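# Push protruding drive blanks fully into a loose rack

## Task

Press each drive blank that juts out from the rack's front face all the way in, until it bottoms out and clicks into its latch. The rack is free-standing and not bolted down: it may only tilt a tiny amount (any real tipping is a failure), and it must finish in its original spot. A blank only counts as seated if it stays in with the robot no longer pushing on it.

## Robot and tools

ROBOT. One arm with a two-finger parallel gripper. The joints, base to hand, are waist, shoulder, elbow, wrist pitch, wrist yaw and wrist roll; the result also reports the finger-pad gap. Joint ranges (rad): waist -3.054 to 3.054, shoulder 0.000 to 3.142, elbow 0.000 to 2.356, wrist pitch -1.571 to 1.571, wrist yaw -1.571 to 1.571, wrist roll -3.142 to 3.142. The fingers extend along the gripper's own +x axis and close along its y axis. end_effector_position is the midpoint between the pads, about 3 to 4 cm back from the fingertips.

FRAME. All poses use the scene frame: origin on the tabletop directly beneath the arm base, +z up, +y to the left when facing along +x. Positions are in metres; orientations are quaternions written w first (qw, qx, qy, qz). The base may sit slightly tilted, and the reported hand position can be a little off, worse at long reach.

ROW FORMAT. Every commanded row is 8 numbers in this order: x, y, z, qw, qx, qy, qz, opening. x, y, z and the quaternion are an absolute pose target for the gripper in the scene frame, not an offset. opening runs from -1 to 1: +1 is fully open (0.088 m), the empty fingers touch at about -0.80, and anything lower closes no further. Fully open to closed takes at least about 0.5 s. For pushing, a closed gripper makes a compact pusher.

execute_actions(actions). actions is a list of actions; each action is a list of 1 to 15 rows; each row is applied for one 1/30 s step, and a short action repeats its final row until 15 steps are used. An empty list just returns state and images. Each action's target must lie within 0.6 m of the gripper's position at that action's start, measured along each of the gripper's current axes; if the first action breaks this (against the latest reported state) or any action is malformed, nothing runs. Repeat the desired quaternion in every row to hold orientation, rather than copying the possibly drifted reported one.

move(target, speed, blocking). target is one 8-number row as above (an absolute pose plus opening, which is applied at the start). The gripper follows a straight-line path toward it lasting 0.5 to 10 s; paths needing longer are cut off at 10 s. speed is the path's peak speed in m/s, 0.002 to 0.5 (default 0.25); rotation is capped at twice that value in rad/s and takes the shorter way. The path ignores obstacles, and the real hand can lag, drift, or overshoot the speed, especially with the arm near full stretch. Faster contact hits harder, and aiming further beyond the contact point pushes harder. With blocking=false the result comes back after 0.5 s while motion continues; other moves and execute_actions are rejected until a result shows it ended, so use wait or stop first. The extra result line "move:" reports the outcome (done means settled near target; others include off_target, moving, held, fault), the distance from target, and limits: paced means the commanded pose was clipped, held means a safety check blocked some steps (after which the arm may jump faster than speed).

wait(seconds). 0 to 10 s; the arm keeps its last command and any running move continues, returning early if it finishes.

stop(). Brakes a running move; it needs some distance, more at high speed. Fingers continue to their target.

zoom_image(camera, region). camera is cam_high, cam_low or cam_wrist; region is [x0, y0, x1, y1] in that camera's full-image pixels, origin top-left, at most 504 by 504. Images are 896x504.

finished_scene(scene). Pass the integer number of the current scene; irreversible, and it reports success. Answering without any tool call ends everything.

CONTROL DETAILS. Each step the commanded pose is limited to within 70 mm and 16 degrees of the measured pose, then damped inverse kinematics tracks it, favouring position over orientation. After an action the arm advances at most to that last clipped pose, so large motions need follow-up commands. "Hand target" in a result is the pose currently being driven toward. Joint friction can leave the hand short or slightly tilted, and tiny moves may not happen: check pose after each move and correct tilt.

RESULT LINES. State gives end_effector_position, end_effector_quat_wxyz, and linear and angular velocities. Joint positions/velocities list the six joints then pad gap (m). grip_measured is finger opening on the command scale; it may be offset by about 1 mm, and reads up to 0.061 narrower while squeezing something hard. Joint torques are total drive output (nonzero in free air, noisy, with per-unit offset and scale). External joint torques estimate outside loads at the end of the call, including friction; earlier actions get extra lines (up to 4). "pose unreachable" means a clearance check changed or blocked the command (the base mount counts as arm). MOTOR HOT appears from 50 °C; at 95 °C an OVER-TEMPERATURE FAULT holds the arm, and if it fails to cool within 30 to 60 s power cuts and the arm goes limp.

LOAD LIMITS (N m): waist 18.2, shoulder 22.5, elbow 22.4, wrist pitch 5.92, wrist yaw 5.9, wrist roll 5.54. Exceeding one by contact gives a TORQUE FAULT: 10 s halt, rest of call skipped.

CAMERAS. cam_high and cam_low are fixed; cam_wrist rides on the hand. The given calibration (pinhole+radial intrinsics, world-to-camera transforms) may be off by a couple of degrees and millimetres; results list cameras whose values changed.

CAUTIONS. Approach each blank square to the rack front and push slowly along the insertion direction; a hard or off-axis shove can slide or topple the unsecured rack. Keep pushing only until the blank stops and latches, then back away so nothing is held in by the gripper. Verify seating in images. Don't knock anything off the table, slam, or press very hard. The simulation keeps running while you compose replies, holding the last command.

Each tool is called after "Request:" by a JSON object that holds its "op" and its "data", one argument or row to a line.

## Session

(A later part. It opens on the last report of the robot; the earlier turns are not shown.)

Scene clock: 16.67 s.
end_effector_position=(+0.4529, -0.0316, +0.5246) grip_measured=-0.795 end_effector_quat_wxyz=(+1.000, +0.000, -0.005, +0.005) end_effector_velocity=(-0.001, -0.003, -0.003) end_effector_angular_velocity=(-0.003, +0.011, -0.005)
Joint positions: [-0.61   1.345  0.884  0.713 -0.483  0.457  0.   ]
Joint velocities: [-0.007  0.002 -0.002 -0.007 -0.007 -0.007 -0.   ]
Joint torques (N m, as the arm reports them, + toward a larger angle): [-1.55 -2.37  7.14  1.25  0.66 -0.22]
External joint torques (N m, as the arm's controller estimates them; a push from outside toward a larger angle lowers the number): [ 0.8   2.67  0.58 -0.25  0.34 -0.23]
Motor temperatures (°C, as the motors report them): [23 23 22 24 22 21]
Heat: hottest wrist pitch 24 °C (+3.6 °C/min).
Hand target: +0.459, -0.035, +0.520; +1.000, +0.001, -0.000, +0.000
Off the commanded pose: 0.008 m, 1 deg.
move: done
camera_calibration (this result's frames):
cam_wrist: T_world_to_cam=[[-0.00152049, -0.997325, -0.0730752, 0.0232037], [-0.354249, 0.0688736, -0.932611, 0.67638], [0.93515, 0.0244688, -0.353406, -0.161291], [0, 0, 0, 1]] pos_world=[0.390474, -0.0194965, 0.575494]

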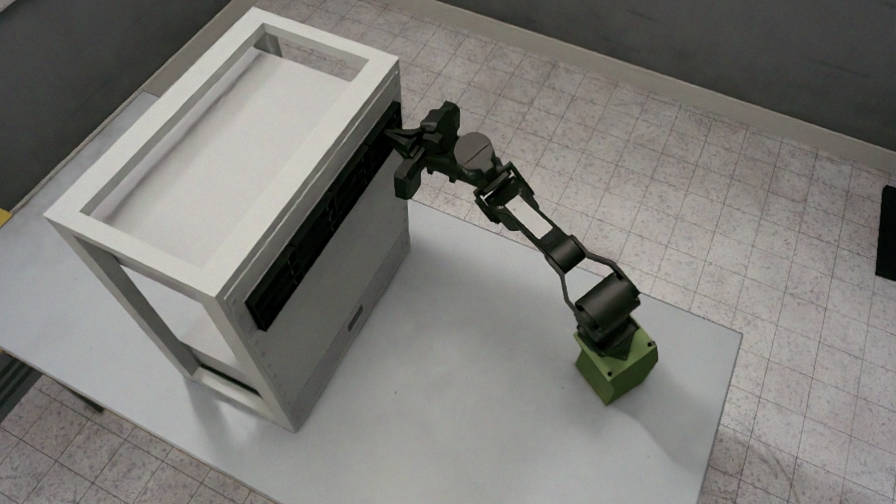

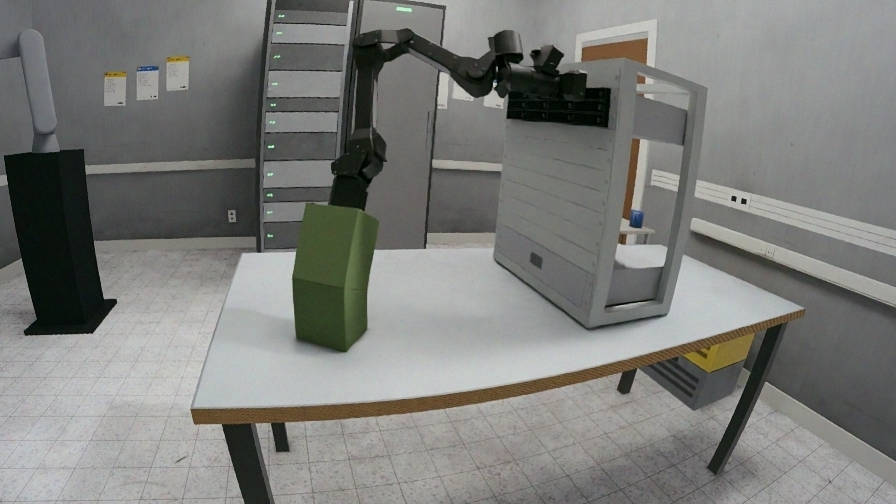

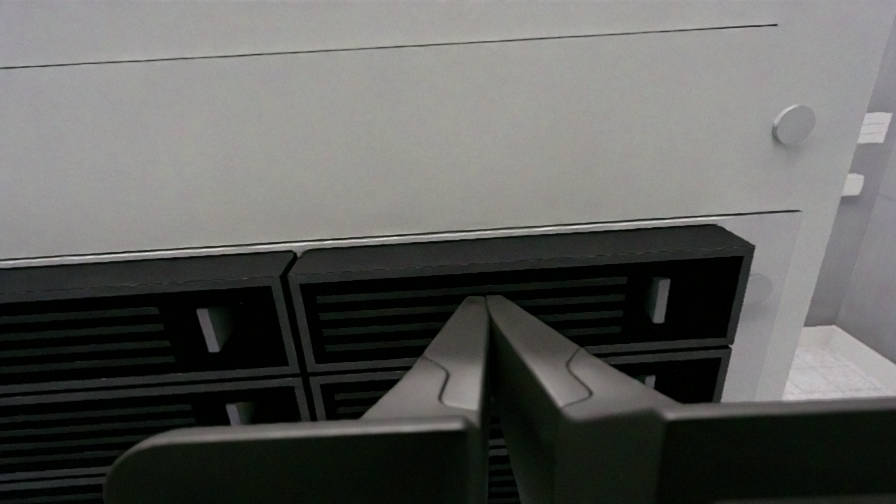

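Slight extra press, then retreat.

Request:
{"op": "move", "data": {
  "target": [0.466,-0.035,0.52,1,0,0,0,-1],
  "speed": 0.015
}}

Request:
{"op": "move", "data": {
  "target": [0.4,0,0.52,1,0,0,0,-1],
  "speed": 0.15
}}

Request:
{"op": "zoom_image", "data": {
  "camera": "cam_high",
  "region": [230, 90, 430, 340]
}}

Scene clock: 17.97 s.
end_effector_position=(+0.4546, -0.0326, +0.5241) grip_measured=-0.795 end_effector_quat_wxyz=(+1.000, -0.002, -0.004, +0.004) end_effector_velocity=(-0.000, +0.000, +0.000) end_effector_angular_velocity=(-0.021, +0.004, +0.003)
Joint positions: [-0.61   1.352  0.889  0.713 -0.483  0.452  0.   ]
Joint velocities: [-0.002 -0.002  0.002 -0.007 -0.007 -0.022 -0.   ]
Joint torques (N m, as the arm reports them, + toward a larger angle): [-0.76 -0.48  9.01  1.09  0.99 -0.17]
External joint torques (N m, as the arm's controller estimates them; a push from outside toward a larger angle lowers the number): [ 1.59  4.57  2.49 -0.4   0.67 -0.18]
Motor temperatures (°C, as the motors report them): [23 23 22 24 22 21]
Heat: hottest wrist pitch 24 °C (+3.3 °C/min).
Hand target: +0.465, -0.035, +0.520; +1.000, -0.000, -0.000, +0.000
Off the commanded pose: 0.012 m, 1 deg.
move: off_target
camera_calibration (this result's frames):
cam_wrist: T_world_to_cam=[[-0.00222626, -0.99757, -0.0696367, 0.0206671], [-0.355994, 0.0658654, -0.932164, 0.677004], [0.934485, 0.022715, -0.355276, -0.161772], [0, 0, 0, 1]] pos_world=[0.392229, -0.0202996, 0.575044]

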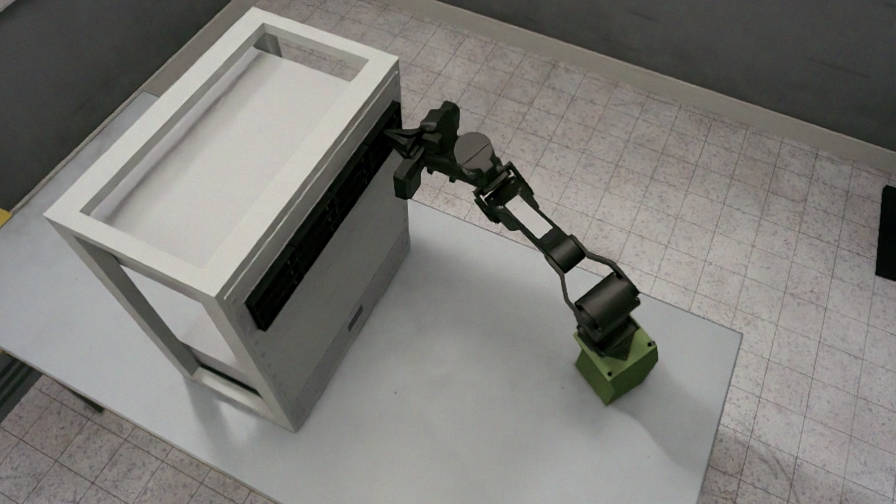

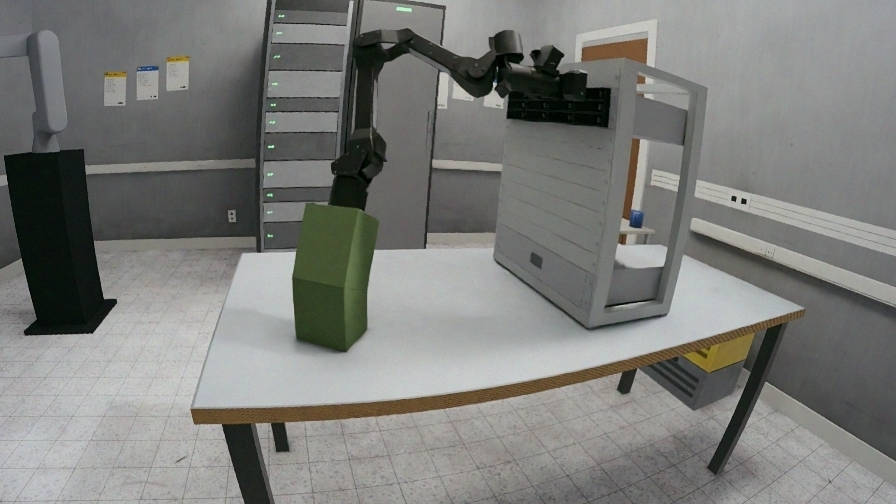

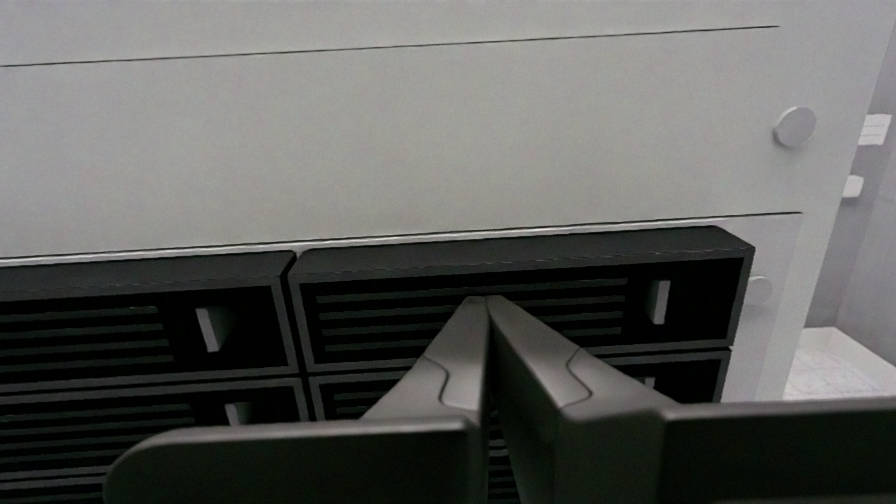

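Scene clock: 18.90 s.
end_effector_position=(+0.4019, -0.0002, +0.5228) grip_measured=-0.795 end_effector_quat_wxyz=(+1.000, +0.001, -0.002, +0.002) end_effector_velocity=(-0.003, +0.001, +0.004) end_effector_angular_velocity=(-0.011, -0.010, -0.006)
Joint positions: [-0.598  1.083  0.716  0.611 -0.469  0.452  0.   ]
Joint velocities: [-0.002 -0.017 -0.002 -0.007  0.007 -0.007 -0.   ]
Joint torques (N m, as the arm reports them, + toward a larger angle): [-1.44 -4.7   4.54  1.3   0.43 -0.17]
External joint torques (N m, as the arm's controller estimates them; a push from outside toward a larger angle lowers the number): [ 0.2  -1.32 -2.13 -0.22  0.11 -0.18]
Motor temperatures (°C, as the motors report them): [23 23 22 24 22 21]
Heat: hottest wrist pitch 24 °C (+3.2 °C/min).
Hand target: +0.400, -0.000, +0.520; +1.000, +0.000, -0.000, +0.000
Off the commanded pose: 0.003 m, 0 deg.
move: done
camera_calibration (this result's frames):
cam_wrist: T_world_to_cam=[[-0.00622428, -0.997172, -0.074894, 0.0571389], [-0.358319, 0.0721462, -0.930808, 0.655142], [0.933579, 0.0210423, -0.357754, -0.112044], [0, 0, 0, 1]] pos_world=[0.339707, 0.012069, 0.574006]

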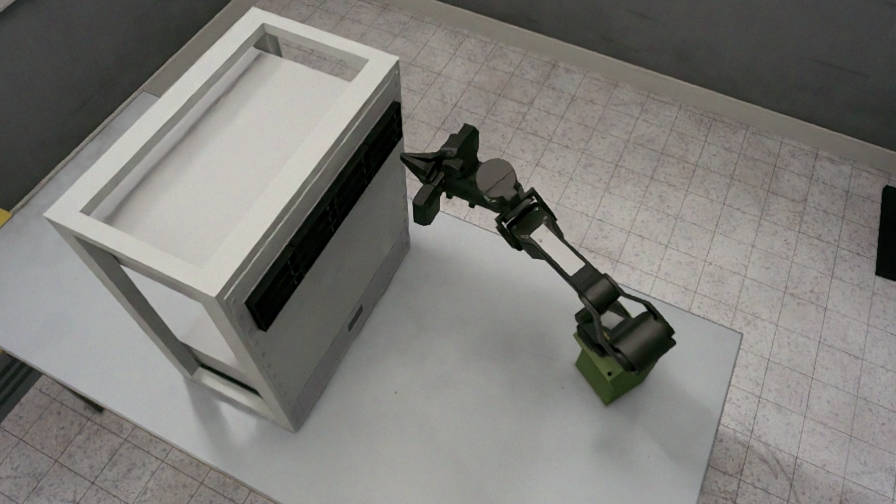

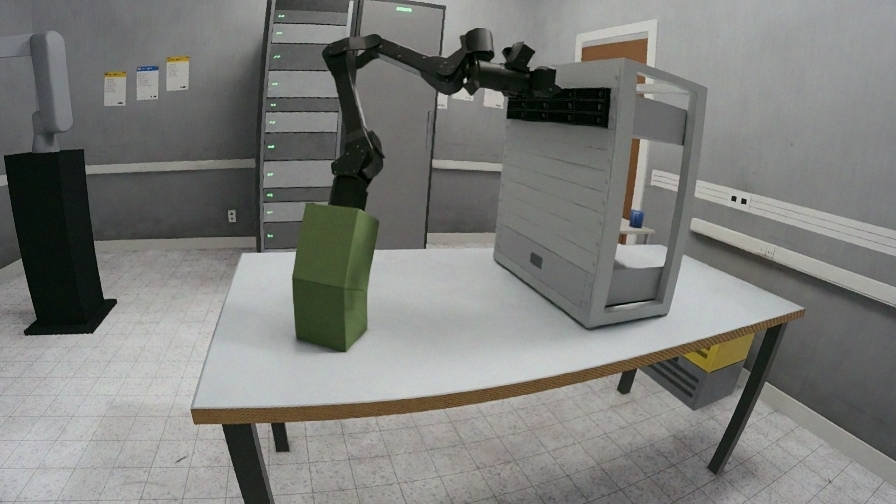

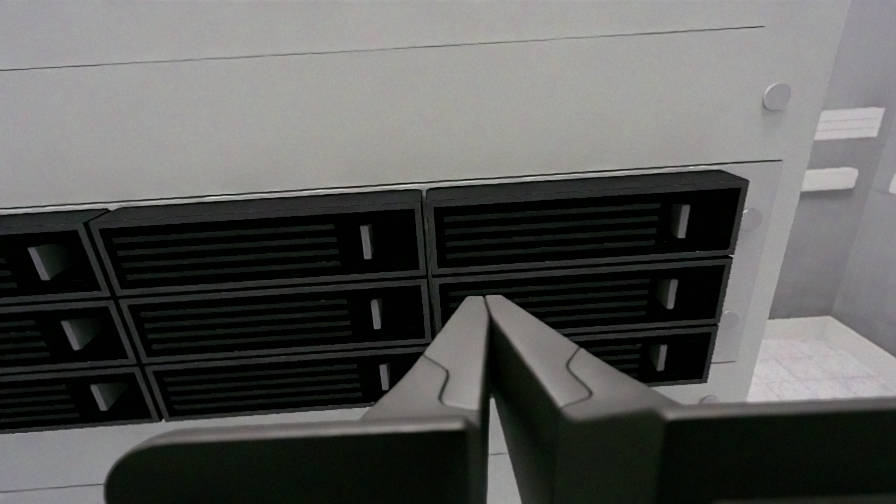

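Region (230, 90, 430, 340) of cam_high's 896x504 image, scaled by 2.016, with more detail than that image has; it fills the left 403 columns of this view, and the rest is white.

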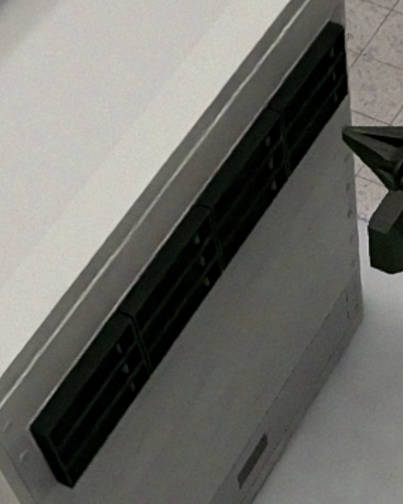

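Request:
{"op": "finished_scene", "data": {
  "scene": 1
}}

The scene is finished: the task was done.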